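# Move glass flask from heating mantle into cork ring on desk

## Task

Lift the round-bottom flask out of the heating mantle and set it upright in one of the cork rings (these sit on the shelved bench by the window), with that ring resting on the desk. Success requires all of the following. The flask never touches the floor. The flask is never dropped more than a few centimetres and never knocked hard, because either breaks it. The robot has released it and backed away. The flask stands upright and is not tipped over or leaning. It stays in place without the robot supporting it.

## Robot and tools

ROBOT. The LinearBot has a base that can drive in any direction and a column about 1.75 m tall. A carriage slides 0 to 1.0 m up this column (lift_m). The carriage holds two identical six-joint arms, left and right, each with a two-finger gripper. The arm bases sit at roughly 0.57 m + lift_m above the floor. Parts of the carriage hang about 0.15 m lower than that, and the carriage camera is up to about 0.45 m higher.

Reach is 0.78 m from the shoulder, but a hand can go only about 0.38 m below its arm base. The hand is about 0.16 m long and 0.1 m wide, or 0.14 m with the fingers open.

The parked pose for joints 1 to 6 is 0, 0.05, 0.05, 1.45, 0, 0. With both arms parked, the robot takes up about 0.95 m across by 0.7 m front to back.

CAMERAS. carriage_camera is fixed on the carriage, faces forward and tilts about 20 degrees down. left_wrist_camera and right_wrist_camera look out past the fingertips. Images are 672x504 pixels.

FRAMES. In the base frame the origin is on the floor beneath the base centre, x points forward, y left and z up. The left_hand and right_hand readings are the point midway between that hand's finger pads, expressed in this frame. quat_wxyz rotates the base axes into the hand axes. The hand's z axis runs along the fingers and the fingers open along its y axis. A hand pointing straight up with joints 1, 5 and 6 at zero reads (1, 0, 0, 0). These readings can be off, more so when the arm is far out. The odometry frame is the base frame as it was at the start of the scene. base_odometry counts wheel rotation only, so wheel slip shows up as travel. Heading is positive to the left, in the range -3.142 to 3.142.

execute_actions(actions, cameras). actions is a list holding one action or none. An empty list just reports the state and images. An action may contain "base", "joints" or both, and the motions start together.
- base: exactly one relative offset from where the base last measured itself. translate_m is metres forward (negative = back), from -2 to 2. strafe_m is metres to the left (negative = right), from -2 to 2. rotate_rad is radians counter-clockwise, from -6.3 to 6.3.
- joints: a single flat object keyed by joint name, covering both arms. Each value is an absolute target, not an offset.
  - lift_m: 0 to 1 m.
  - jointN_rad, with the prefix left_ or right_:
    - joint1: -2.617 to 3.054. Swings the arm about vertical; 0 is forward, positive is left.
    - joint2: 0 to 3.141. Shoulder; 0 puts the upper arm level pointing back, 1.57 upright, 3.14 level pointing forward.
    - joint3: 0 to 3.141. Elbow; 0 is folded, 3.14 straight.
    - joint4: -1.57 to 1.57. Wrist pitch; positive lifts the fingertips.
    - joint5: -1.57 to 1.57. Wrist yaw; positive swings the fingertips RIGHT.
    - joint6: -2.094 to 2.094. Roll about the finger axis; positive is clockwise as seen from the forearm.
  - left_gripper_m and right_gripper_m: pad gap, 0 to 0.093 m.
  - Done tolerances: lift ±0.004, joints 1/5/6 ±0.02, joint2 and joint3 ±0.055, joint4 ±0.04, gripper ±0.004.
- Speeds: arms move at up to 1.8 rad/s on joints 1-3 and 2.7 rad/s on joints 4-6. An action lasts at most 15 s.
- A joint or the base that you leave out may keep pushing toward its earlier target.
- An unknown key or an out-of-range value rejects the whole call, and nothing moves.
- cameras: a list drawn from carriage_camera, left_wrist_camera, right_wrist_camera, all. Null, omitted or ["all"] returns every camera; [] returns none. The "pictures" line gives the order of the images.

OTHER TOOLS
- wait(seconds): 0 to 10. It commands nothing and returns state and images.
- zoom_image(camera, region): gives a closer look at the newest full image from that camera. region is [x0, y0, x1, y1] in pixels, origin at top-left, at most 504x504.
- read_manual(section): returns only licence text ("licences").
- finished_scene(scene): closes the current scene by its number and reports success. It cannot be undone. A reply containing no tool call also ends the run.

RESULTS
- base_status and joint_status:
  - "done" for the base means the wheels turned the commanded amount, slip included. A move of 1-2 mm may stop short and still say done.
  - "off_target" means the part stopped short and may still be pushing. A gripper holding an object usually reports this.
  - "contact_stop" or "time_out" means the part dropped its target and now holds where it is.
  - "joint command not followed" / "not_followed" means a self-collision check refused that arm's targets. The gripper target still runs. The robot may retry the refused targets on later actions. To escape, move only the refused arm clear first, then the other arm in a later action.
  - "ARM HIT" means an arm struck the robot hard.
- on_its_own lists what this call did not command. "held at" there is the target being held, not the actual position.
- motor_effort gives percent of maximum, with the peak in brackets. It is noisy and has a fixed bias. If the lift effort keeps dropping as the lift goes down, a hand or its load is resting on something. If drive_wheels at rest is higher than after a free move, the base is pushing on something.
- Motor temperatures are listed per arm, in joint order. MOTOR HOT appears from 75 °C. At 90 °C that arm stops for 10 s. At 100 °C that arm goes limp and falls. Both are reported as OVER-TEMPERATURE FAULT, and affected keys read "limit_stop_at_motor_heat"; send those targets again. Stretched arms and held loads heat up quickly, even while you are thinking.

WHILE YOU THINK. The robot holds its last command while you think.

CAUTIONS
- The base stops on contact only sometimes and late, and may roll on about 0.3 m after an arm hits something. Arms are not monitored during turns.
- After a blocked drive, reverse about 0.2 m (or undo the turn) and repeat if needed.
- Watch that the column does not catch a table edge, and do not reverse into one; that can tip the robot.
- Arms and grippers have no contact stop. A blocked arm keeps pressing and snaps to its target once freed.
- Grip force is about 45-60 N per pad. That is a lot for glass, so close gently.
- A level hand sags 10-17 cm under 1 kg.
- The robot can topple, and nothing reports a lean except the images. The risk is higher with a high lift, outstretched arms, a load, pulling on things, or abrupt stops.
- Never let the arms strike or press on each other.
- Loose objects may occasionally get a small push.
- Lower the flask onto the ring; do not drop it. Then open the gripper and withdraw.

Each tool is called after "Call:" by a JSON object that holds its "method" and its "body".

## Session

I'll start by looking at the current state.

Call:
{"method": "execute_actions", "body": {"actions": []}}

Scene clock: 0.00 s.
Motor temperatures (°C, as the motors report them): left_arm=[25 28 26 29 25 27] | right_arm=[27 28 25 27 25 26]
base_odometry: x=+0.000 y=+0.000 heading=+0.000 (m, m, rad; odometry frame)
base_status: not commanded
joint_positions: lift_m=+0.300 left_joint1_rad=+0.012 left_joint2_rad=+0.040 left_joint3_rad=+0.028 left_joint4_rad=+1.434 left_joint5_rad=-0.002 left_joint6_rad=+0.037 left_gripper_m=+0.094 right_joint1_rad=-0.001 right_joint2_rad=+0.056 right_joint3_rad=+0.051 right_joint4_rad=+1.437 right_joint5_rad=+0.038 right_joint6_rad=+0.011 right_gripper_m=+0.095
joint_status: not commanded
motor_effort: lift_m=+18 drive_wheels=+0 (%)
left_hand: x=+0.3063 y=+0.3259 z=+1.2879 quat_wxyz=(+0.997, +0.000, +0.075, +0.025) (m; base frame)
right_hand: x=+0.3038 y=-0.3317 z=+1.2941 quat_wxyz=(+0.997, +0.020, +0.070, +0.004) (m; base frame)
pictures: carriage_camera, left_wrist_camera, right_wrist_camera
Images, in order (width x height): carriage_camera 672x504, left_wrist_camera 672x504, right_wrist_camera 672x504.

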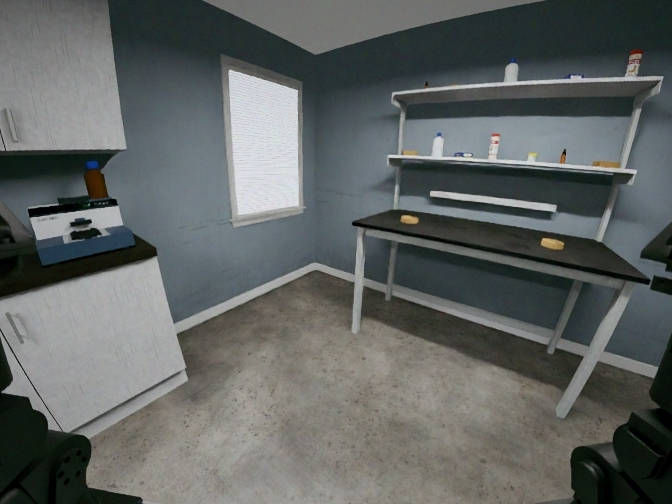

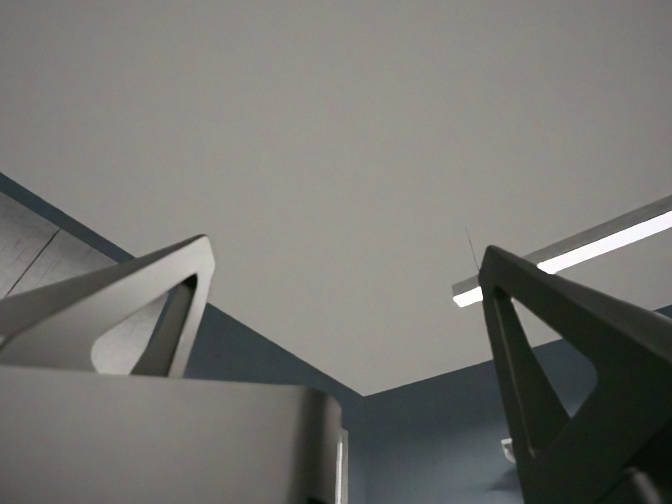

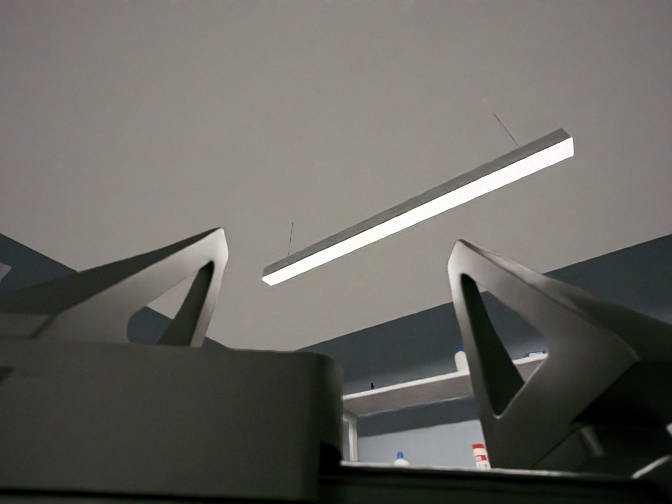

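Call:
{"method": "zoom_image", "body": {"camera": "carriage_camera", "region": [340, 120, 672, 300]}}

Call:
{"method": "execute_actions", "body": {"actions": [{"base": {"rotate_rad": -1.57}}], "cameras": ["carriage_camera"]}}

Region (340, 120, 672, 300) of carriage_camera's 672x504 image, scaled by 1.518, with more detail than that image has; it fills the top 273 rows of this view, and the rest is white.

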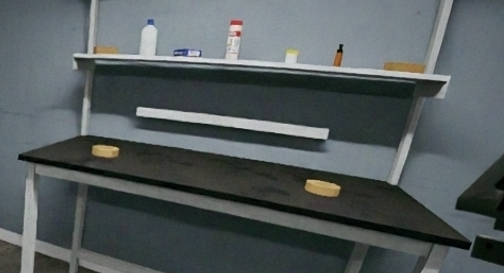

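Scene clock: 7.03 s.
Motor temperatures (°C, as the motors report them): left_arm=[25 29 27 29 25 27] | right_arm=[27 28 26 27 25 26]
base_odometry: x=+0.000 y=+0.000 heading=-1.570 (m, m, rad; odometry frame)
base_status: done
joint_positions: lift_m=+0.300 left_joint1_rad=+0.012 left_joint2_rad=+0.040 left_joint3_rad=+0.028 left_joint4_rad=+1.433 left_joint5_rad=-0.002 left_joint6_rad=+0.037 left_gripper_m=+0.094 right_joint1_rad=-0.001 right_joint2_rad=+0.056 right_joint3_rad=+0.051 right_joint4_rad=+1.437 right_joint5_rad=+0.038 right_joint6_rad=+0.011 right_gripper_m=+0.095
joint_status: not commanded
motor_effort: lift_m=+18(18) drive_wheels=+3(9) (%)
left_hand: x=+0.3067 y=+0.3259 z=+1.2879 quat_wxyz=(+0.997, +0.000, +0.075, +0.025) (m; base frame)
right_hand: x=+0.3038 y=-0.3317 z=+1.2941 quat_wxyz=(+0.997, +0.020, +0.070, +0.004) (m; base frame)
pictures: carriage_camera
Images, in order (width x height): carriage_camera 672x504.

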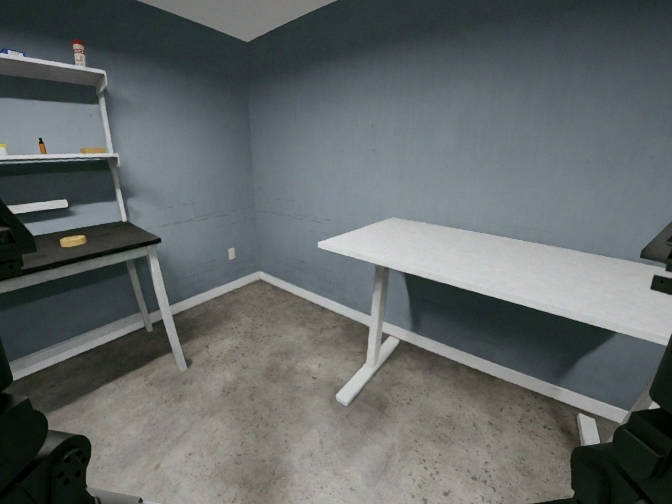

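Call:
{"method": "execute_actions", "body": {"actions": [{"base": {"rotate_rad": -1.57}}], "cameras": ["carriage_camera"]}}

Scene clock: 14.70 s.
Motor temperatures (°C, as the motors report them): left_arm=[25 29 28 29 25 27] | right_arm=[27 29 27 27 25 26]
base_odometry: x=+0.000 y=+0.000 heading=-3.139 (m, m, rad; odometry frame)
base_status: done
joint_positions: lift_m=+0.300 left_joint1_rad=+0.012 left_joint2_rad=+0.040 left_joint3_rad=+0.028 left_joint4_rad=+1.432 left_joint5_rad=-0.002 left_joint6_rad=+0.037 left_gripper_m=+0.094 right_joint1_rad=-0.001 right_joint2_rad=+0.056 right_joint3_rad=+0.051 right_joint4_rad=+1.437 right_joint5_rad=+0.038 right_joint6_rad=+0.011 right_gripper_m=+0.095
joint_status: not commanded
motor_effort: lift_m=+18(18) drive_wheels=+3(8) (%)
left_hand: x=+0.3068 y=+0.3259 z=+1.2878 quat_wxyz=(+0.997, +0.000, +0.076, +0.025) (m; base frame)
right_hand: x=+0.3038 y=-0.3317 z=+1.2941 quat_wxyz=(+0.997, +0.020, +0.070, +0.004) (m; base frame)
pictures: carriage_camera
Images, in order (width x height): carriage_camera 672x504.

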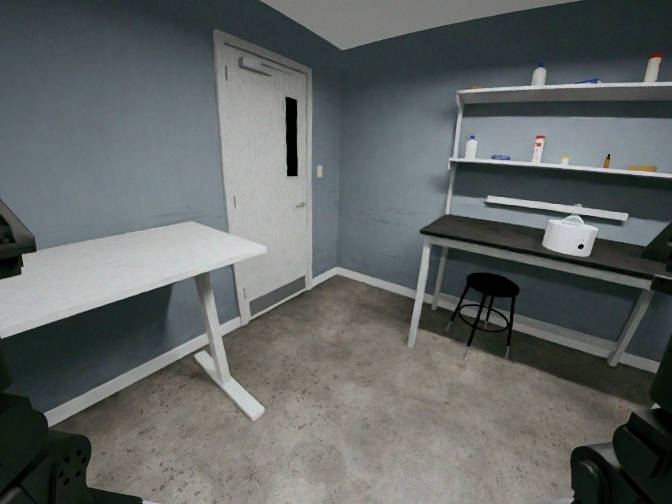

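Call:
{"method": "zoom_image", "body": {"camera": "carriage_camera", "region": [500, 170, 660, 290]}}

Region (500, 170, 660, 290) of carriage_camera's 672x504 image, scaled by 3.150, with more detail than that image has; it fills the top 378 rows of this view, and the rest is white.

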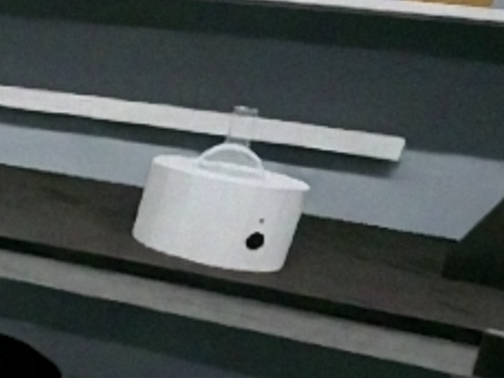

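Call:
{"method": "execute_actions", "body": {"actions": [{"base": {"rotate_rad": 2.52}}], "cameras": ["carriage_camera"]}}

Scene clock: 138.57 s.
Motor temperatures (°C, as the motors report them): left_arm=[25 31 33 29 25 27] | right_arm=[27 30 32 27 25 26]
base_odometry: x=+0.000 y=+0.000 heading=-0.620 (m, m, rad; odometry frame)
base_status: done
joint_positions: lift_m=+0.300 left_joint1_rad=+0.012 left_joint2_rad=+0.040 left_joint3_rad=+0.028 left_joint4_rad=+1.430 left_joint5_rad=-0.002 left_joint6_rad=+0.037 left_gripper_m=+0.094 right_joint1_rad=-0.001 right_joint2_rad=+0.056 right_joint3_rad=+0.051 right_joint4_rad=+1.436 right_joint5_rad=+0.038 right_joint6_rad=+0.011 right_gripper_m=+0.095
joint_status: not commanded
motor_effort: lift_m=+18(18) drive_wheels=+3(10) (%)
left_hand: x=+0.3073 y=+0.3259 z=+1.2878 quat_wxyz=(+0.997, +0.000, +0.077, +0.025) (m; base frame)
right_hand: x=+0.3039 y=-0.3317 z=+1.2940 quat_wxyz=(+0.997, +0.020, +0.070, +0.004) (m; base frame)
pictures: carriage_camera
Images, in order (width x height): carriage_camera 672x504.

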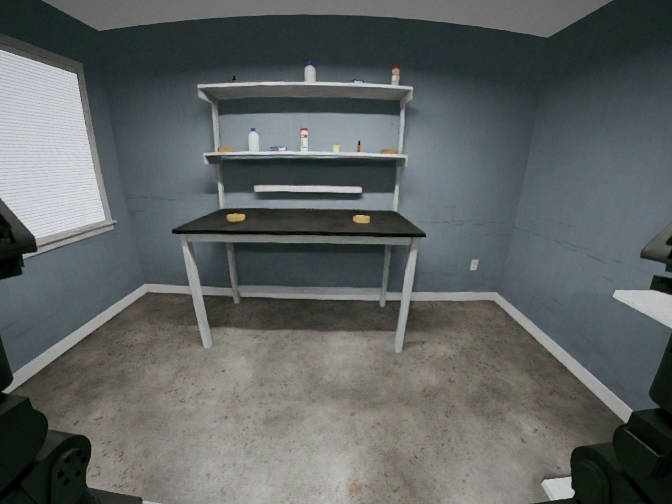

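Call:
{"method": "execute_actions", "body": {"actions": [{"base": {"translate_m": 1.0}, "joints": {"lift_m": 0.4}}], "cameras": ["carriage_camera"]}}

Scene clock: 160.07 s.
Motor temperatures (°C, as the motors report them): left_arm=[25 31 33 29 25 27] | right_arm=[27 30 32 27 25 26]
base_odometry: x=+0.815 y=-0.580 heading=-0.619 (m, m, rad; odometry frame)
base_status: done
joint_positions: lift_m=+0.400 left_joint1_rad=+0.012 left_joint2_rad=+0.040 left_joint3_rad=+0.028 left_joint4_rad=+1.431 left_joint5_rad=-0.002 left_joint6_rad=+0.037 left_gripper_m=+0.094 right_joint1_rad=-0.001 right_joint2_rad=+0.056 right_joint3_rad=+0.051 right_joint4_rad=+1.437 right_joint5_rad=+0.038 right_joint6_rad=+0.011 right_gripper_m=+0.095
joint_status: all done
motor_effort: lift_m=+18(21) drive_wheels=+4(13) (%)
left_hand: x=+0.3070 y=+0.3259 z=+1.3876 quat_wxyz=(+0.997, +0.000, +0.076, +0.025) (m; base frame)
right_hand: x=+0.3038 y=-0.3317 z=+1.3938 quat_wxyz=(+0.997, +0.020, +0.070, +0.004) (m; base frame)
pictures: carriage_camera
Images, in order (width x height): carriage_camera 672x504.

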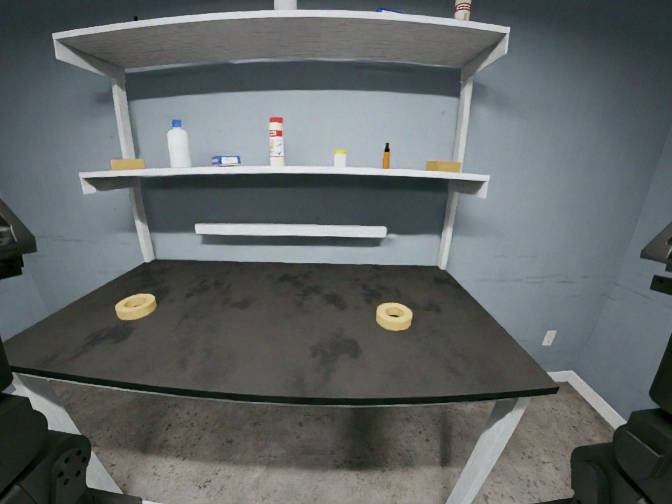

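Call:
{"method": "zoom_image", "body": {"camera": "carriage_camera", "region": [344, 280, 444, 355]}}

Call:
{"method": "zoom_image", "body": {"camera": "carriage_camera", "region": [86, 270, 186, 345]}}

Region (344, 280, 444, 355) of carriage_camera's 672x504 image, scaled by 5.040, with more detail than that image has; it fills the top 378 rows of this view, and the rest is white.

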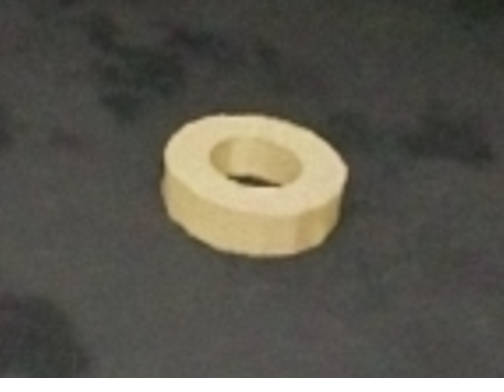

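Region (86, 270, 186, 345) of carriage_camera's 672x504 image, scaled by 5.040, with more detail than that image has; it fills the top 378 rows of this view, and the rest is white.

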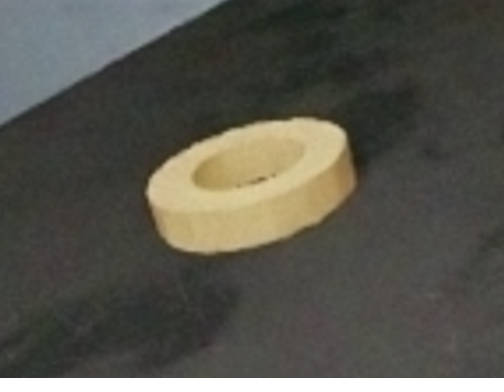

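Call:
{"method": "execute_actions", "body": {"actions": [{"base": {"translate_m": 0.15}, "joints": {"lift_m": 0.47, "right_joint1_rad": 0.21, "right_joint2_rad": 2.4, "right_joint3_rad": 1.925, "right_joint4_rad": -1.096, "right_joint5_rad": 0, "right_joint6_rad": 0, "right_gripper_m": 0.065}}], "cameras": ["carriage_camera", "right_wrist_camera"]}}

Scene clock: 230.83 s.
Motor temperatures (°C, as the motors report them): left_arm=[25 32 34 29 25 27] | right_arm=[27 31 33 27 25 26]
base_odometry: x=+0.937 y=-0.667 heading=-0.618 (m, m, rad; odometry frame)
base_status: done
joint_positions: lift_m=+0.470 left_joint1_rad=+0.012 left_joint2_rad=+0.040 left_joint3_rad=+0.028 left_joint4_rad=+1.433 left_joint5_rad=-0.002 left_joint6_rad=+0.037 left_gripper_m=+0.094 right_joint1_rad=+0.203 right_joint2_rad=+2.406 right_joint3_rad=+1.900 right_joint4_rad=-1.087 right_joint5_rad=+0.006 right_joint6_rad=+0.004 right_gripper_m=+0.065
joint_status: all done
motor_effort: lift_m=+18(21) drive_wheels=-5(10) (%)
left_hand: x=+0.3067 y=+0.3259 z=+1.4577 quat_wxyz=(+0.997, +0.000, +0.075, +0.025) (m; base frame)
right_hand: x=+0.7124 y=-0.2346 z=+1.0122 quat_wxyz=(-0.011, -0.100, +0.995, -0.004) (m; base frame)
pictures: carriage_camera, right_wrist_camera
Images, in order (width x height): carriage_camera 672x504, right_wrist_camera 672x504.

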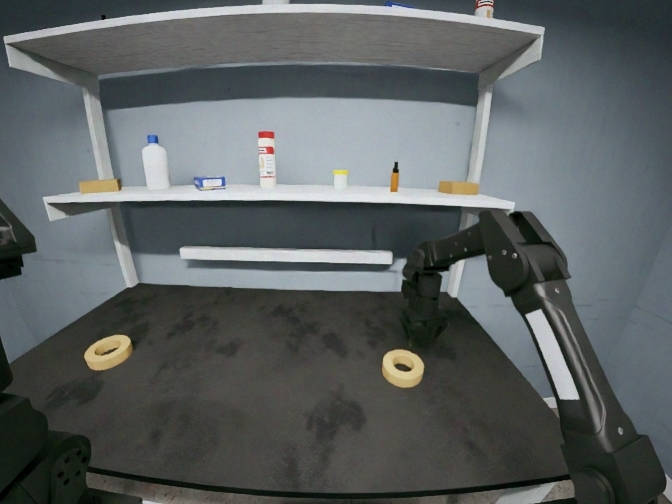

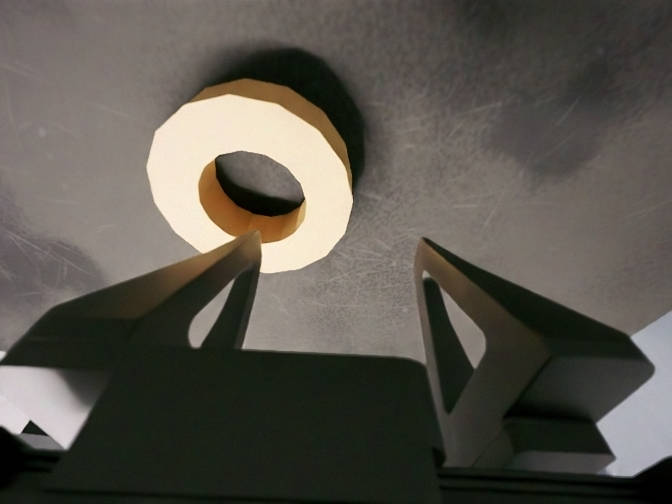

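Call:
{"method": "zoom_image", "body": {"camera": "right_wrist_camera", "region": [120, 40, 460, 300]}}

Region (120, 40, 460, 300) of right_wrist_camera's 672x504 image, scaled by 1.482, with more detail than that image has; it fills the top 385 rows of this view, and the rest is white.

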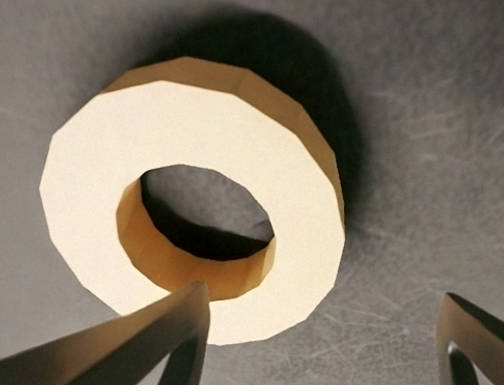

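Call:
{"method": "execute_actions", "body": {"actions": [{"base": {"translate_m": -0.018}, "joints": {"lift_m": 0.44, "right_joint1_rad": 0.225, "right_gripper_m": 0.075}}], "cameras": ["right_wrist_camera"]}}

Scene clock: 304.43 s.
Motor temperatures (°C, as the motors report them): left_arm=[25 32 35 29 25 27] | right_arm=[27 49 38 27 25 26]
base_odometry: x=+0.922 y=-0.656 heading=-0.618 (m, m, rad; odometry frame)
base_status: done
joint_positions: lift_m=+0.440 left_joint1_rad=+0.012 left_joint2_rad=+0.040 left_joint3_rad=+0.028 left_joint4_rad=+1.435 left_joint5_rad=-0.002 left_joint6_rad=+0.037 left_gripper_m=+0.094 right_joint1_rad=+0.219 right_joint2_rad=+2.409 right_joint3_rad=+1.910 right_joint4_rad=-1.091 right_joint5_rad=+0.006 right_joint6_rad=+0.004 right_gripper_m=+0.075
joint_status: all done
motor_effort: lift_m=+17(16) drive_wheels=-3(10) (%)
left_hand: x=+0.3062 y=+0.3259 z=+1.4278 quat_wxyz=(+0.997, +0.000, +0.074, +0.025) (m; base frame)
right_hand: x=+0.7125 y=-0.2273 z=+0.9833 quat_wxyz=(-0.009, -0.107, +0.994, -0.004) (m; base frame)
pictures: right_wrist_camera
Images, in order (width x height): right_wrist_camera 672x504.

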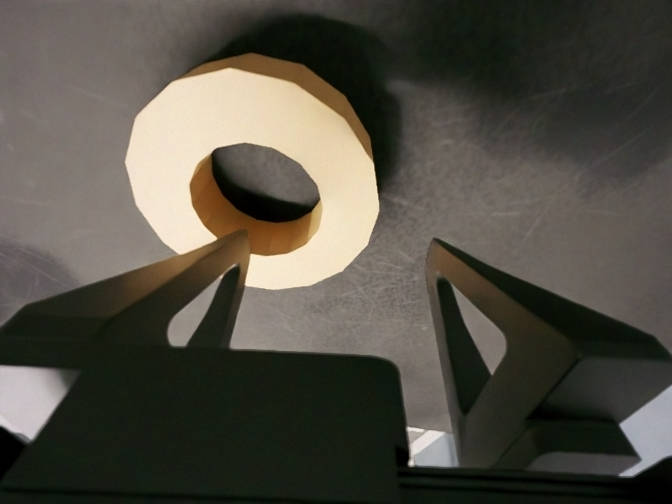

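Call:
{"method": "execute_actions", "body": {"actions": [{"joints": {"lift_m": 0.407}}], "cameras": ["right_wrist_camera"]}}

Scene clock: 320.13 s.
Motor temperatures (°C, as the motors report them): left_arm=[25 32 36 29 25 27] | right_arm=[27 51 37 27 25 26]
base_odometry: x=+0.922 y=-0.656 heading=-0.618 (m, m, rad; odometry frame)
base_status: not commanded
joint_positions: lift_m=+0.407 left_joint1_rad=+0.012 left_joint2_rad=+0.040 left_joint3_rad=+0.028 left_joint4_rad=+1.435 left_joint5_rad=-0.002 left_joint6_rad=+0.037 left_gripper_m=+0.094 right_joint1_rad=+0.219 right_joint2_rad=+2.409 right_joint3_rad=+1.910 right_joint4_rad=-1.093 right_joint5_rad=+0.006 right_joint6_rad=+0.004 right_gripper_m=+0.075
joint_status: all done
motor_effort: lift_m=+18(17) drive_wheels=-3(2) (%)
left_hand: x=+0.3062 y=+0.3259 z=+1.3947 quat_wxyz=(+0.997, +0.000, +0.074, +0.025) (m; base frame)
right_hand: x=+0.7120 y=-0.2275 z=+0.9500 quat_wxyz=(-0.010, -0.107, +0.994, -0.004) (m; base frame)
pictures: right_wrist_camera
Images, in order (width x height): right_wrist_camera 672x504.

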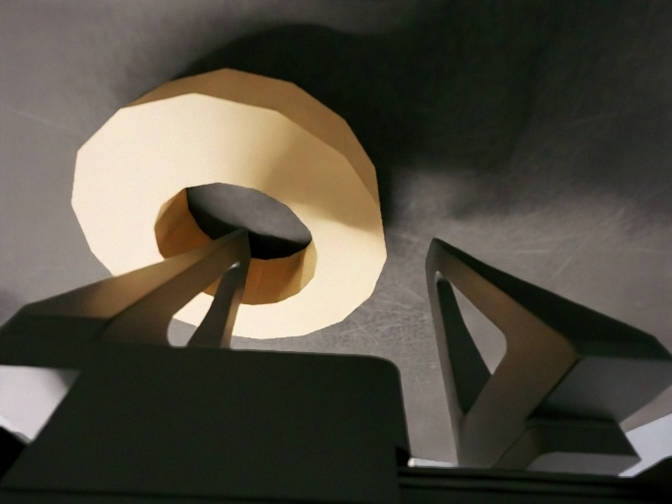

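Call:
{"method": "execute_actions", "body": {"actions": [{"joints": {"right_gripper_m": 0.012}}], "cameras": ["right_wrist_camera"]}}

Scene clock: 326.13 s.
Motor temperatures (°C, as the motors report them): left_arm=[25 32 36 29 25 27] | right_arm=[27 52 37 27 25 26]
base_odometry: x=+0.922 y=-0.656 heading=-0.618 (m, m, rad; odometry frame)
base_status: not commanded
joint_positions: lift_m=+0.407 left_joint1_rad=+0.012 left_joint2_rad=+0.040 left_joint3_rad=+0.028 left_joint4_rad=+1.435 left_joint5_rad=-0.002 left_joint6_rad=+0.037 left_gripper_m=+0.094 right_joint1_rad=+0.219 right_joint2_rad=+2.409 right_joint3_rad=+1.910 right_joint4_rad=-1.093 right_joint5_rad=+0.006 right_joint6_rad=+0.004 right_gripper_m=+0.021
joint_status: right_gripper_m off_target (ended at +0.021, target +0.012)
motor_effort: lift_m=+18(18) drive_wheels=-2(2) (%)
left_hand: x=+0.3062 y=+0.3259 z=+1.3947 quat_wxyz=(+0.997, +0.000, +0.074, +0.025) (m; base frame)
right_hand: x=+0.7119 y=-0.2273 z=+0.9500 quat_wxyz=(-0.010, -0.107, +0.994, -0.004) (m; base frame)
pictures: right_wrist_camera
Images, in order (width x height): right_wrist_camera 672x504.

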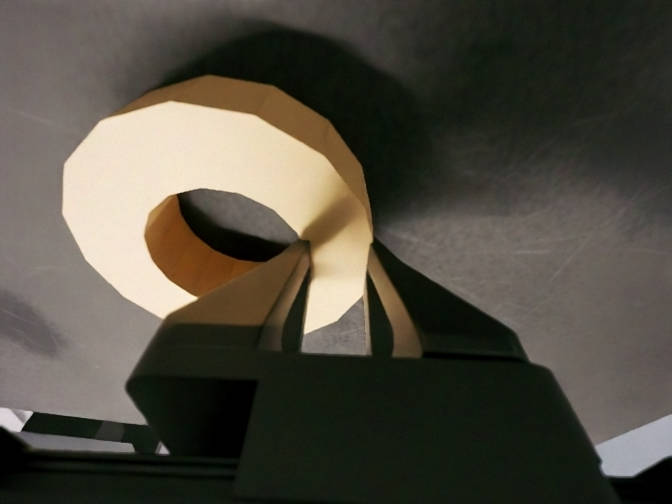

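Call:
{"method": "execute_actions", "body": {"actions": [{"base": {"translate_m": -0.9}, "joints": {"lift_m": 0.5, "right_joint1_rad": 0.0, "right_joint2_rad": 1.3, "right_joint3_rad": 1.0, "right_joint4_rad": -1.27}}], "cameras": ["right_wrist_camera"]}}

Call:
{"method": "execute_actions", "body": {"actions": [{"base": {"rotate_rad": -1.571}}], "cameras": ["carriage_camera"]}}

Scene clock: 342.63 s.
Motor temperatures (°C, as the motors report them): left_arm=[25 32 36 29 25 27] | right_arm=[27 51 37 27 25 26]
base_odometry: x=+0.188 y=-0.136 heading=-0.617 (m, m, rad; odometry frame)
base_status: done
joint_positions: lift_m=+0.500 left_joint1_rad=+0.012 left_joint2_rad=+0.040 left_joint3_rad=+0.028 left_joint4_rad=+1.435 left_joint5_rad=-0.002 left_joint6_rad=+0.037 left_gripper_m=+0.094 right_joint1_rad=-0.006 right_joint2_rad=+1.318 right_joint3_rad=+1.014 right_joint4_rad=-1.265 right_joint5_rad=+0.006 right_joint6_rad=+0.004 right_gripper_m=+0.021
joint_status: all done
motor_effort: lift_m=+18(21) drive_wheels=+3(13) (%)
left_hand: x=+0.3061 y=+0.3259 z=+1.4878 quat_wxyz=(+0.997, +0.000, +0.074, +0.025) (m; base frame)
right_hand: x=+0.4740 y=-0.3275 z=+1.1707 quat_wxyz=(+0.001, +0.005, +1.000, -0.003) (m; base frame)
pictures: right_wrist_camera
Images, in order (width x height): right_wrist_camera 672x504.

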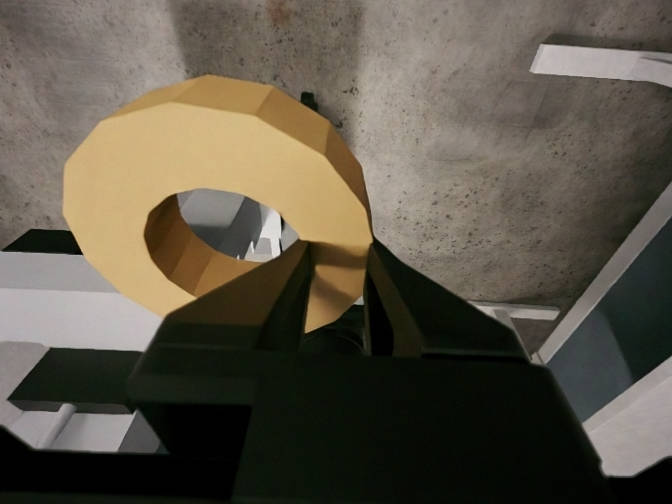

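Scene clock: 345.73 s.
Motor temperatures (°C, as the motors report them): left_arm=[25 32 36 29 25 27] | right_arm=[27 50 37 27 25 26]
base_odometry: x=+0.188 y=-0.136 heading=-2.187 (m, m, rad; odometry frame)
base_status: done
joint_positions: lift_m=+0.500 left_joint1_rad=+0.012 left_joint2_rad=+0.040 left_joint3_rad=+0.028 left_joint4_rad=+1.433 left_joint5_rad=-0.002 left_joint6_rad=+0.037 left_gripper_m=+0.094 right_joint1_rad=-0.006 right_joint2_rad=+1.318 right_joint3_rad=+1.014 right_joint4_rad=-1.264 right_joint5_rad=+0.006 right_joint6_rad=+0.004 right_gripper_m=+0.021
joint_status: not commanded
motor_effort: lift_m=+18(18) drive_wheels=+3(9) (%)
left_hand: x=+0.3066 y=+0.3259 z=+1.4877 quat_wxyz=(+0.997, +0.000, +0.075, +0.025) (m; base frame)
right_hand: x=+0.4741 y=-0.3273 z=+1.1707 quat_wxyz=(+0.001, +0.005, +1.000, -0.003) (m; base frame)
pictures: carriage_camera
Images, in order (width x height): carriage_camera 672x504.

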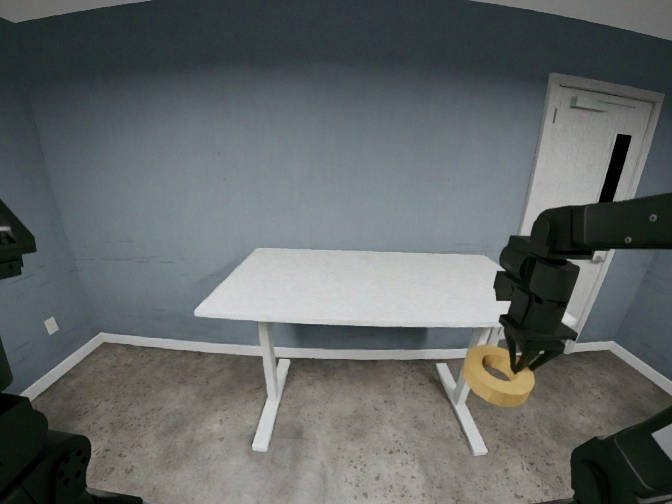

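Call:
{"method": "execute_actions", "body": {"actions": [{"base": {"translate_m": 0.47}, "joints": {"lift_m": 0.42, "right_joint2_rad": 2.0, "right_joint3_rad": 1.7, "right_joint4_rad": -1.27}}], "cameras": ["carriage_camera", "right_wrist_camera"]}}

Scene clock: 369.20 s.
Motor temperatures (°C, as the motors report them): left_arm=[25 32 36 29 25 27] | right_arm=[27 43 36 27 25 26]
base_odometry: x=-0.084 y=-0.519 heading=-2.188 (m, m, rad; odometry frame)
base_status: done
joint_positions: lift_m=+0.420 left_joint1_rad=+0.012 left_joint2_rad=+0.040 left_joint3_rad=+0.028 left_joint4_rad=+1.433 left_joint5_rad=-0.002 left_joint6_rad=+0.037 left_gripper_m=+0.094 right_joint1_rad=-0.006 right_joint2_rad=+1.993 right_joint3_rad=+1.674 right_joint4_rad=-1.273 right_joint5_rad=+0.006 right_joint6_rad=+0.004 right_gripper_m=+0.021
joint_status: all done
motor_effort: lift_m=+17(18) drive_wheels=+3(12) (%)
left_hand: x=+0.3066 y=+0.3259 z=+1.4078 quat_wxyz=(+0.997, +0.000, +0.075, +0.025) (m; base frame)
right_hand: x=+0.6420 y=-0.3282 z=+1.0720 quat_wxyz=(-0.011, +0.005, +1.000, -0.003) (m; base frame)
pictures: carriage_camera, right_wrist_camera
Images, in order (width x height): carriage_camera 672x504, right_wrist_camera 672x504.

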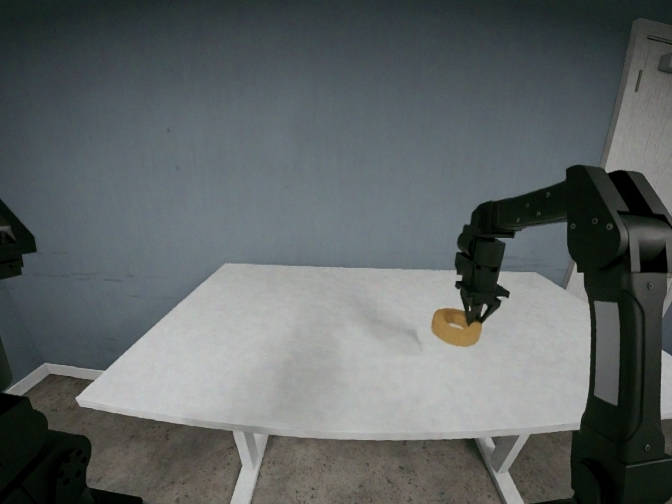

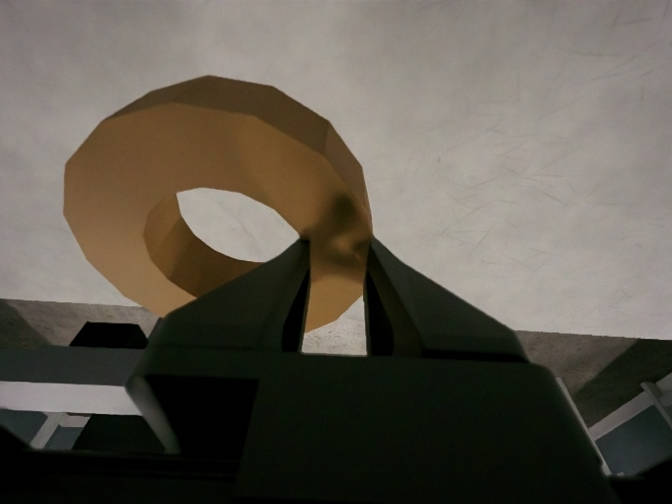

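Call:
{"method": "execute_actions", "body": {"actions": [{"joints": {"lift_m": 0.365}}], "cameras": ["carriage_camera", "right_wrist_camera"]}}

Scene clock: 378.17 s.
Motor temperatures (°C, as the motors report them): left_arm=[25 32 36 29 25 27] | right_arm=[27 43 37 27 25 26]
base_odometry: x=-0.084 y=-0.519 heading=-2.188 (m, m, rad; odometry frame)
base_status: not commanded
joint_positions: lift_m=+0.365 left_joint1_rad=+0.012 left_joint2_rad=+0.040 left_joint3_rad=+0.028 left_joint4_rad=+1.433 left_joint5_rad=-0.002 left_joint6_rad=+0.037 left_gripper_m=+0.094 right_joint1_rad=-0.006 right_joint2_rad=+2.002 right_joint3_rad=+1.682 right_joint4_rad=-1.273 right_joint5_rad=+0.006 right_joint6_rad=+0.004 right_gripper_m=+0.021
joint_status: all done
motor_effort: lift_m=+17(18) drive_wheels=-5(3) (%)
left_hand: x=+0.3065 y=+0.3259 z=+1.3527 quat_wxyz=(+0.997, +0.000, +0.075, +0.025) (m; base frame)
right_hand: x=+0.6440 y=-0.3282 z=+1.0162 quat_wxyz=(-0.011, +0.005, +1.000, -0.003) (m; base frame)
pictures: carriage_camera, right_wrist_camera
Images, in order (width x height): carriage_camera 672x504, right_wrist_camera 672x504.

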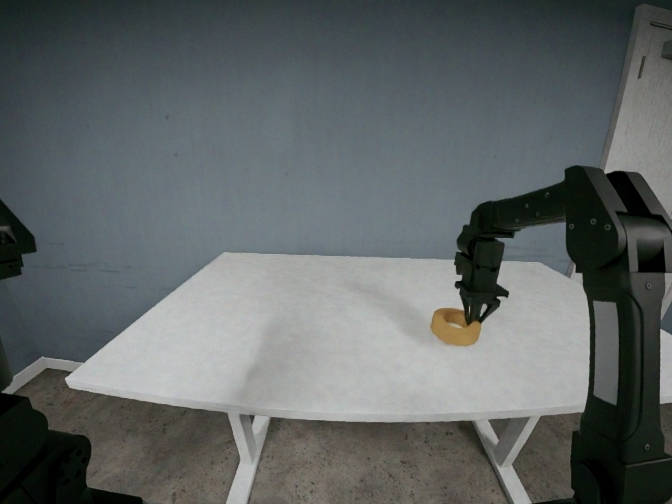

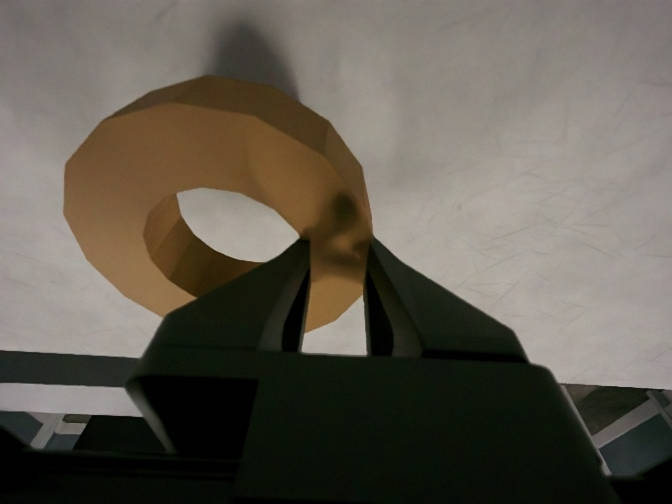

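Call:
{"method": "execute_actions", "body": {"actions": [{"joints": {"lift_m": 0.34}}], "cameras": ["carriage_camera", "right_wrist_camera"]}}

Scene clock: 386.23 s.
Motor temperatures (°C, as the motors report them): left_arm=[25 32 37 29 25 27] | right_arm=[27 44 38 27 25 26]
base_odometry: x=-0.084 y=-0.519 heading=-2.188 (m, m, rad; odometry frame)
base_status: not commanded
joint_positions: lift_m=+0.340 left_joint1_rad=+0.012 left_joint2_rad=+0.040 left_joint3_rad=+0.028 left_joint4_rad=+1.433 left_joint5_rad=-0.002 left_joint6_rad=+0.037 left_gripper_m=+0.094 right_joint1_rad=-0.006 right_joint2_rad=+2.003 right_joint3_rad=+1.682 right_joint4_rad=-1.273 right_joint5_rad=+0.006 right_joint6_rad=+0.004 right_gripper_m=+0.021
joint_status: all done
motor_effort: lift_m=+17(17) drive_wheels=+3(5) (%)
left_hand: x=+0.3065 y=+0.3259 z=+1.3277 quat_wxyz=(+0.997, +0.000, +0.075, +0.025) (m; base frame)
right_hand: x=+0.6440 y=-0.3282 z=+0.9905 quat_wxyz=(-0.012, +0.005, +1.000, -0.003) (m; base frame)
pictures: carriage_camera, right_wrist_camera
Images, in order (width x height): carriage_camera 672x504, right_wrist_camera 672x504.

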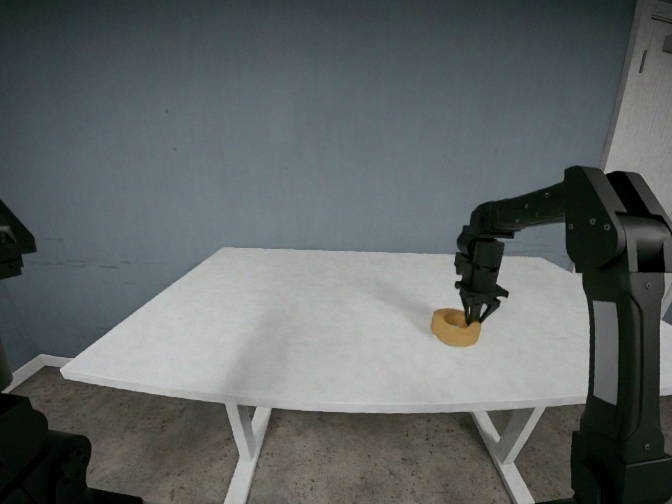

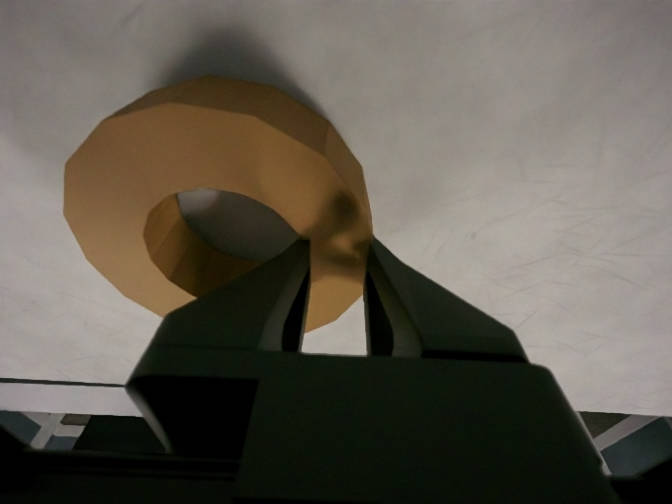

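Call:
{"method": "execute_actions", "body": {"actions": [{"joints": {"lift_m": 0.328}}], "cameras": ["right_wrist_camera"]}}

Scene clock: 391.87 s.
Motor temperatures (°C, as the motors report them): left_arm=[25 32 37 29 25 27] | right_arm=[27 44 38 27 25 26]
base_odometry: x=-0.084 y=-0.519 heading=-2.188 (m, m, rad; odometry frame)
base_status: not commanded
joint_positions: lift_m=+0.328 left_joint1_rad=+0.012 left_joint2_rad=+0.040 left_joint3_rad=+0.028 left_joint4_rad=+1.433 left_joint5_rad=-0.002 left_joint6_rad=+0.037 left_gripper_m=+0.094 right_joint1_rad=-0.005 right_joint2_rad=+1.997 right_joint3_rad=+1.694 right_joint4_rad=-1.283 right_joint5_rad=+0.006 right_joint6_rad=+0.004 right_gripper_m=+0.021
joint_status: all done
motor_effort: lift_m=+16(16) drive_wheels=+4(4) (%)
left_hand: x=+0.3065 y=+0.3259 z=+1.3159 quat_wxyz=(+0.997, +0.000, +0.075, +0.025) (m; base frame)
right_hand: x=+0.6448 y=-0.3280 z=+0.9837 quat_wxyz=(-0.008, +0.004, +1.000, -0.003) (m; base frame)
pictures: right_wrist_camera
Images, in order (width x height): right_wrist_camera 672x504.

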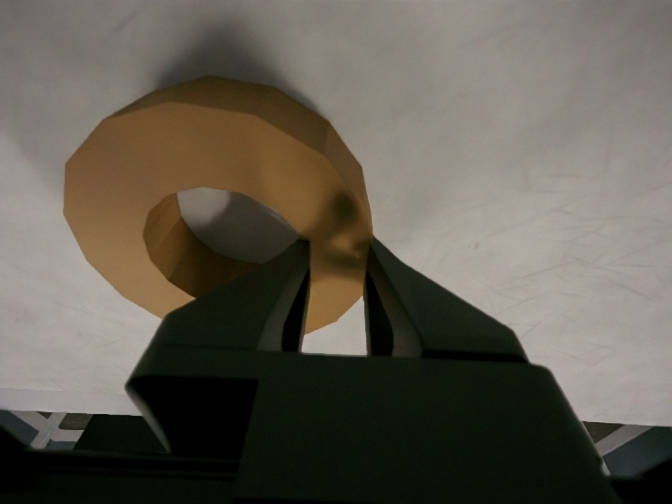

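Call:
{"method": "execute_actions", "body": {"actions": [{"joints": {"right_gripper_m": 0.065}}], "cameras": ["right_wrist_camera"]}}

Call:
{"method": "execute_actions", "body": {"actions": [{"joints": {"lift_m": 0.40}}], "cameras": ["carriage_camera", "right_wrist_camera"]}}

Scene clock: 403.67 s.
Motor temperatures (°C, as the motors report them): left_arm=[25 32 37 29 25 27] | right_arm=[27 45 38 27 25 26]
base_odometry: x=-0.084 y=-0.519 heading=-2.188 (m, m, rad; odometry frame)
base_status: not commanded
joint_positions: lift_m=+0.328 left_joint1_rad=+0.012 left_joint2_rad=+0.040 left_joint3_rad=+0.028 left_joint4_rad=+1.433 left_joint5_rad=-0.002 left_joint6_rad=+0.037 left_gripper_m=+0.094 right_joint1_rad=-0.005 right_joint2_rad=+1.997 right_joint3_rad=+1.694 right_joint4_rad=-1.282 right_joint5_rad=+0.006 right_joint6_rad=+0.004 right_gripper_m=+0.065
joint_status: all done
motor_effort: lift_m=+16(16) drive_wheels=+4(5) (%)
left_hand: x=+0.3065 y=+0.3259 z=+1.3159 quat_wxyz=(+0.997, +0.000, +0.075, +0.025) (m; base frame)
right_hand: x=+0.6451 y=-0.3280 z=+0.9837 quat_wxyz=(-0.007, +0.004, +1.000, -0.003) (m; base frame)
pictures: right_wrist_camera
Images, in order (width x height): right_wrist_camera 672x504.

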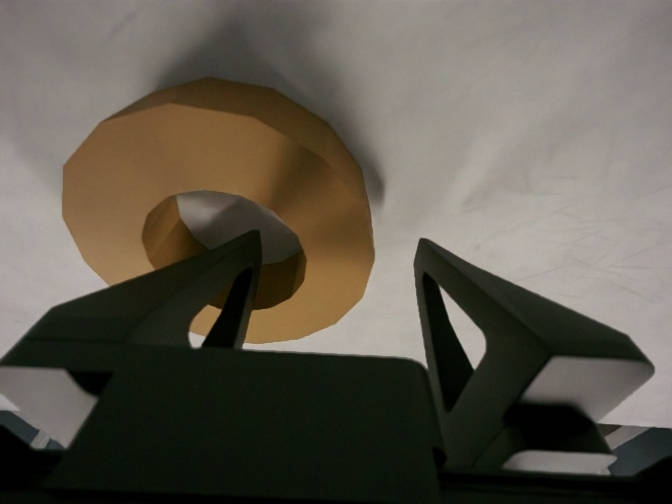

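Scene clock: 404.50 s.
Motor temperatures (°C, as the motors report them): left_arm=[25 32 37 29 25 27] | right_arm=[27 45 38 27 25 26]
base_odometry: x=-0.084 y=-0.519 heading=-2.188 (m, m, rad; odometry frame)
base_status: not commanded
joint_positions: lift_m=+0.400 left_joint1_rad=+0.012 left_joint2_rad=+0.040 left_joint3_rad=+0.028 left_joint4_rad=+1.433 left_joint5_rad=-0.002 left_joint6_rad=+0.037 left_gripper_m=+0.094 right_joint1_rad=-0.005 right_joint2_rad=+2.000 right_joint3_rad=+1.694 right_joint4_rad=-1.280 right_joint5_rad=+0.006 right_joint6_rad=+0.004 right_gripper_m=+0.065
joint_status: all done
motor_effort: lift_m=+18(22) drive_wheels=+2(5) (%)
left_hand: x=+0.3065 y=+0.3259 z=+1.3876 quat_wxyz=(+0.997, +0.000, +0.075, +0.025) (m; base frame)
right_hand: x=+0.6456 y=-0.3280 z=+1.0546 quat_wxyz=(-0.007, +0.004, +1.000, -0.003) (m; base frame)
pictures: carriage_camera, right_wrist_camera
Images, in order (width x height): carriage_camera 672x504, right_wrist_camera 672x504.

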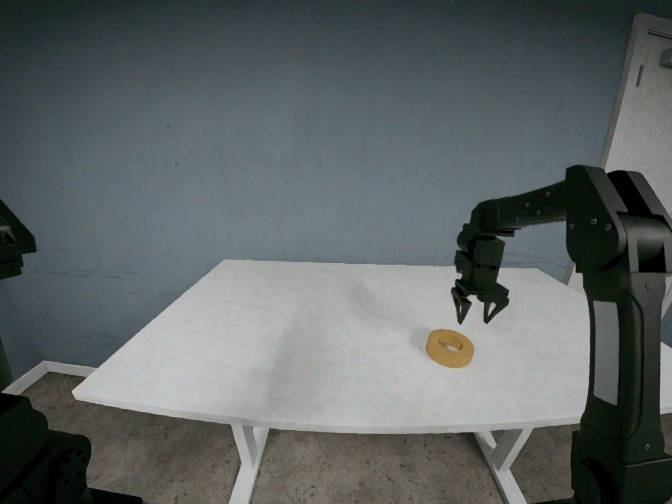

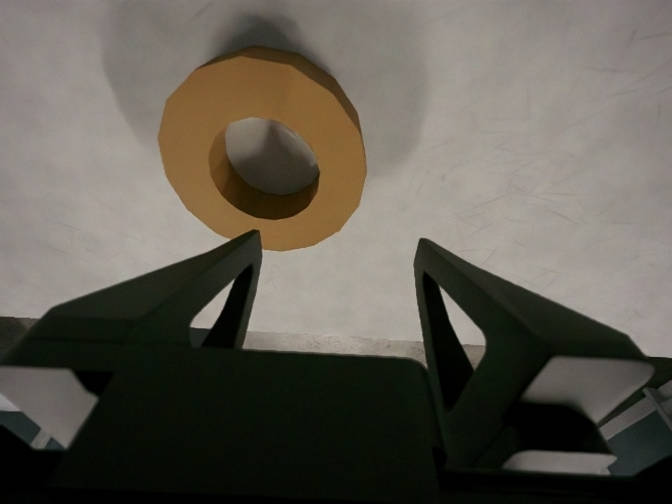

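Call:
{"method": "execute_actions", "body": {"actions": [{"base": {"translate_m": -0.44}, "joints": {"right_joint2_rad": 1.0, "right_joint3_rad": 0.7, "right_joint4_rad": 0.3, "right_gripper_m": 0.09}}], "cameras": []}}

Call:
{"method": "execute_actions", "body": {"actions": [{"base": {"rotate_rad": -1.571}}], "cameras": ["carriage_camera"]}}

Scene clock: 424.77 s.
Motor temperatures (°C, as the motors report them): left_arm=[25 32 37 29 25 27] | right_arm=[27 45 38 28 25 26]
base_odometry: x=+0.170 y=-0.160 heading=-2.188 (m, m, rad; odometry frame)
base_status: done
joint_positions: lift_m=+0.400 left_joint1_rad=+0.012 left_joint2_rad=+0.040 left_joint3_rad=+0.028 left_joint4_rad=+1.433 left_joint5_rad=-0.002 left_joint6_rad=+0.037 left_gripper_m=+0.094 right_joint1_rad=-0.005 right_joint2_rad=+1.018 right_joint3_rad=+0.716 right_joint4_rad=+0.284 right_joint5_rad=+0.006 right_joint6_rad=+0.004 right_gripper_m=+0.090
joint_status: all done
motor_effort: lift_m=+18(18) drive_wheels=+0(15) (%)
left_hand: x=+0.3065 y=+0.3259 z=+1.3876 quat_wxyz=(+0.997, +0.000, +0.075, +0.025) (m; base frame)
right_hand: x=+0.6467 y=-0.3279 z=+1.2817 quat_wxyz=(+0.701, +0.005, +0.713, -0.002) (m; base frame)
pictures: none
No camera images: the call's "cameras" was empty. Leave "cameras" out to get every camera's image.

Scene clock: 427.87 s.
Motor temperatures (°C, as the motors report them): left_arm=[25 32 37 29 25 27] | right_arm=[27 44 38 30 25 26]
base_odometry: x=+0.170 y=-0.160 heading=+2.524 (m, m, rad; odometry frame)
base_status: done
joint_positions: lift_m=+0.400 left_joint1_rad=+0.012 left_joint2_rad=+0.040 left_joint3_rad=+0.028 left_joint4_rad=+1.433 left_joint5_rad=-0.002 left_joint6_rad=+0.037 left_gripper_m=+0.094 right_joint1_rad=-0.005 right_joint2_rad=+1.018 right_joint3_rad=+0.716 right_joint4_rad=+0.284 right_joint5_rad=+0.006 right_joint6_rad=+0.004 right_gripper_m=+0.090
joint_status: not commanded
motor_effort: lift_m=+18(18) drive_wheels=+4(9) (%)
left_hand: x=+0.3067 y=+0.3259 z=+1.3876 quat_wxyz=(+0.997, +0.000, +0.075, +0.025) (m; base frame)
right_hand: x=+0.6467 y=-0.3279 z=+1.2817 quat_wxyz=(+0.701, +0.005, +0.713, -0.002) (m; base frame)
pictures: carriage_camera
Images, in order (width x height): carriage_camera 672x504.

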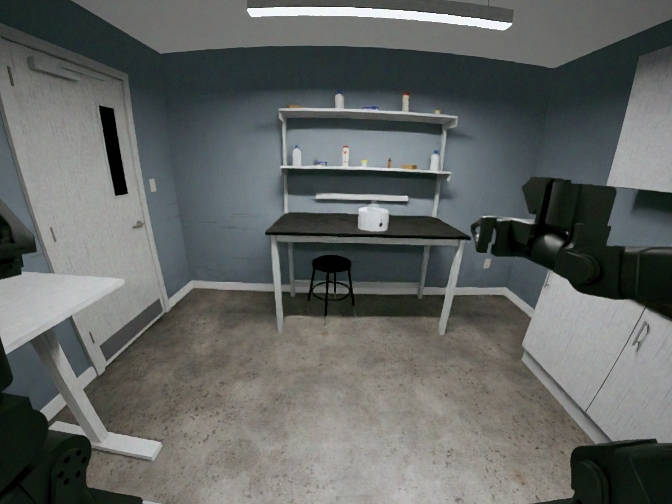

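Call:
{"method": "execute_actions", "body": {"actions": [{"base": {"translate_m": 1.2}}], "cameras": ["carriage_camera", "right_wrist_camera"]}}

Scene clock: 441.57 s.
Motor temperatures (°C, as the motors report them): left_arm=[25 32 37 29 25 27] | right_arm=[27 41 38 34 25 26]
base_odometry: x=-0.807 y=+0.536 heading=+2.523 (m, m, rad; odometry frame)
base_status: done
joint_positions: lift_m=+0.400 left_joint1_rad=+0.012 left_joint2_rad=+0.040 left_joint3_rad=+0.028 left_joint4_rad=+1.434 left_joint5_rad=-0.002 left_joint6_rad=+0.037 left_gripper_m=+0.094 right_joint1_rad=-0.005 right_joint2_rad=+1.018 right_joint3_rad=+0.716 right_joint4_rad=+0.284 right_joint5_rad=+0.006 right_joint6_rad=+0.004 right_gripper_m=+0.090
joint_status: not commanded
motor_effort: lift_m=+18(18) drive_wheels=+4(12) (%)
left_hand: x=+0.3063 y=+0.3259 z=+1.3877 quat_wxyz=(+0.997, +0.000, +0.075, +0.025) (m; base frame)
right_hand: x=+0.6467 y=-0.3279 z=+1.2817 quat_wxyz=(+0.701, +0.005, +0.713, -0.002) (m; base frame)
pictures: carriage_camera, right_wrist_camera
Images, in order (width x height): carriage_camera 672x504, right_wrist_camera 672x504.

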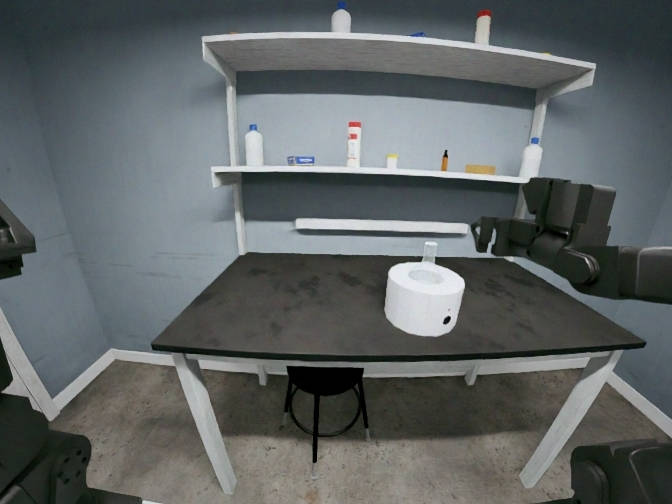

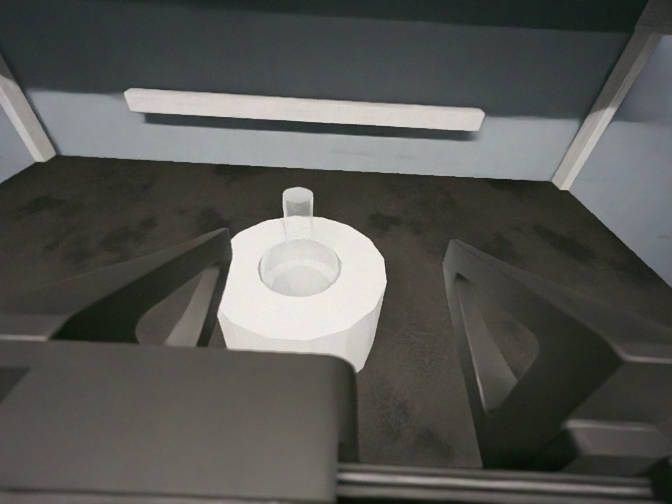

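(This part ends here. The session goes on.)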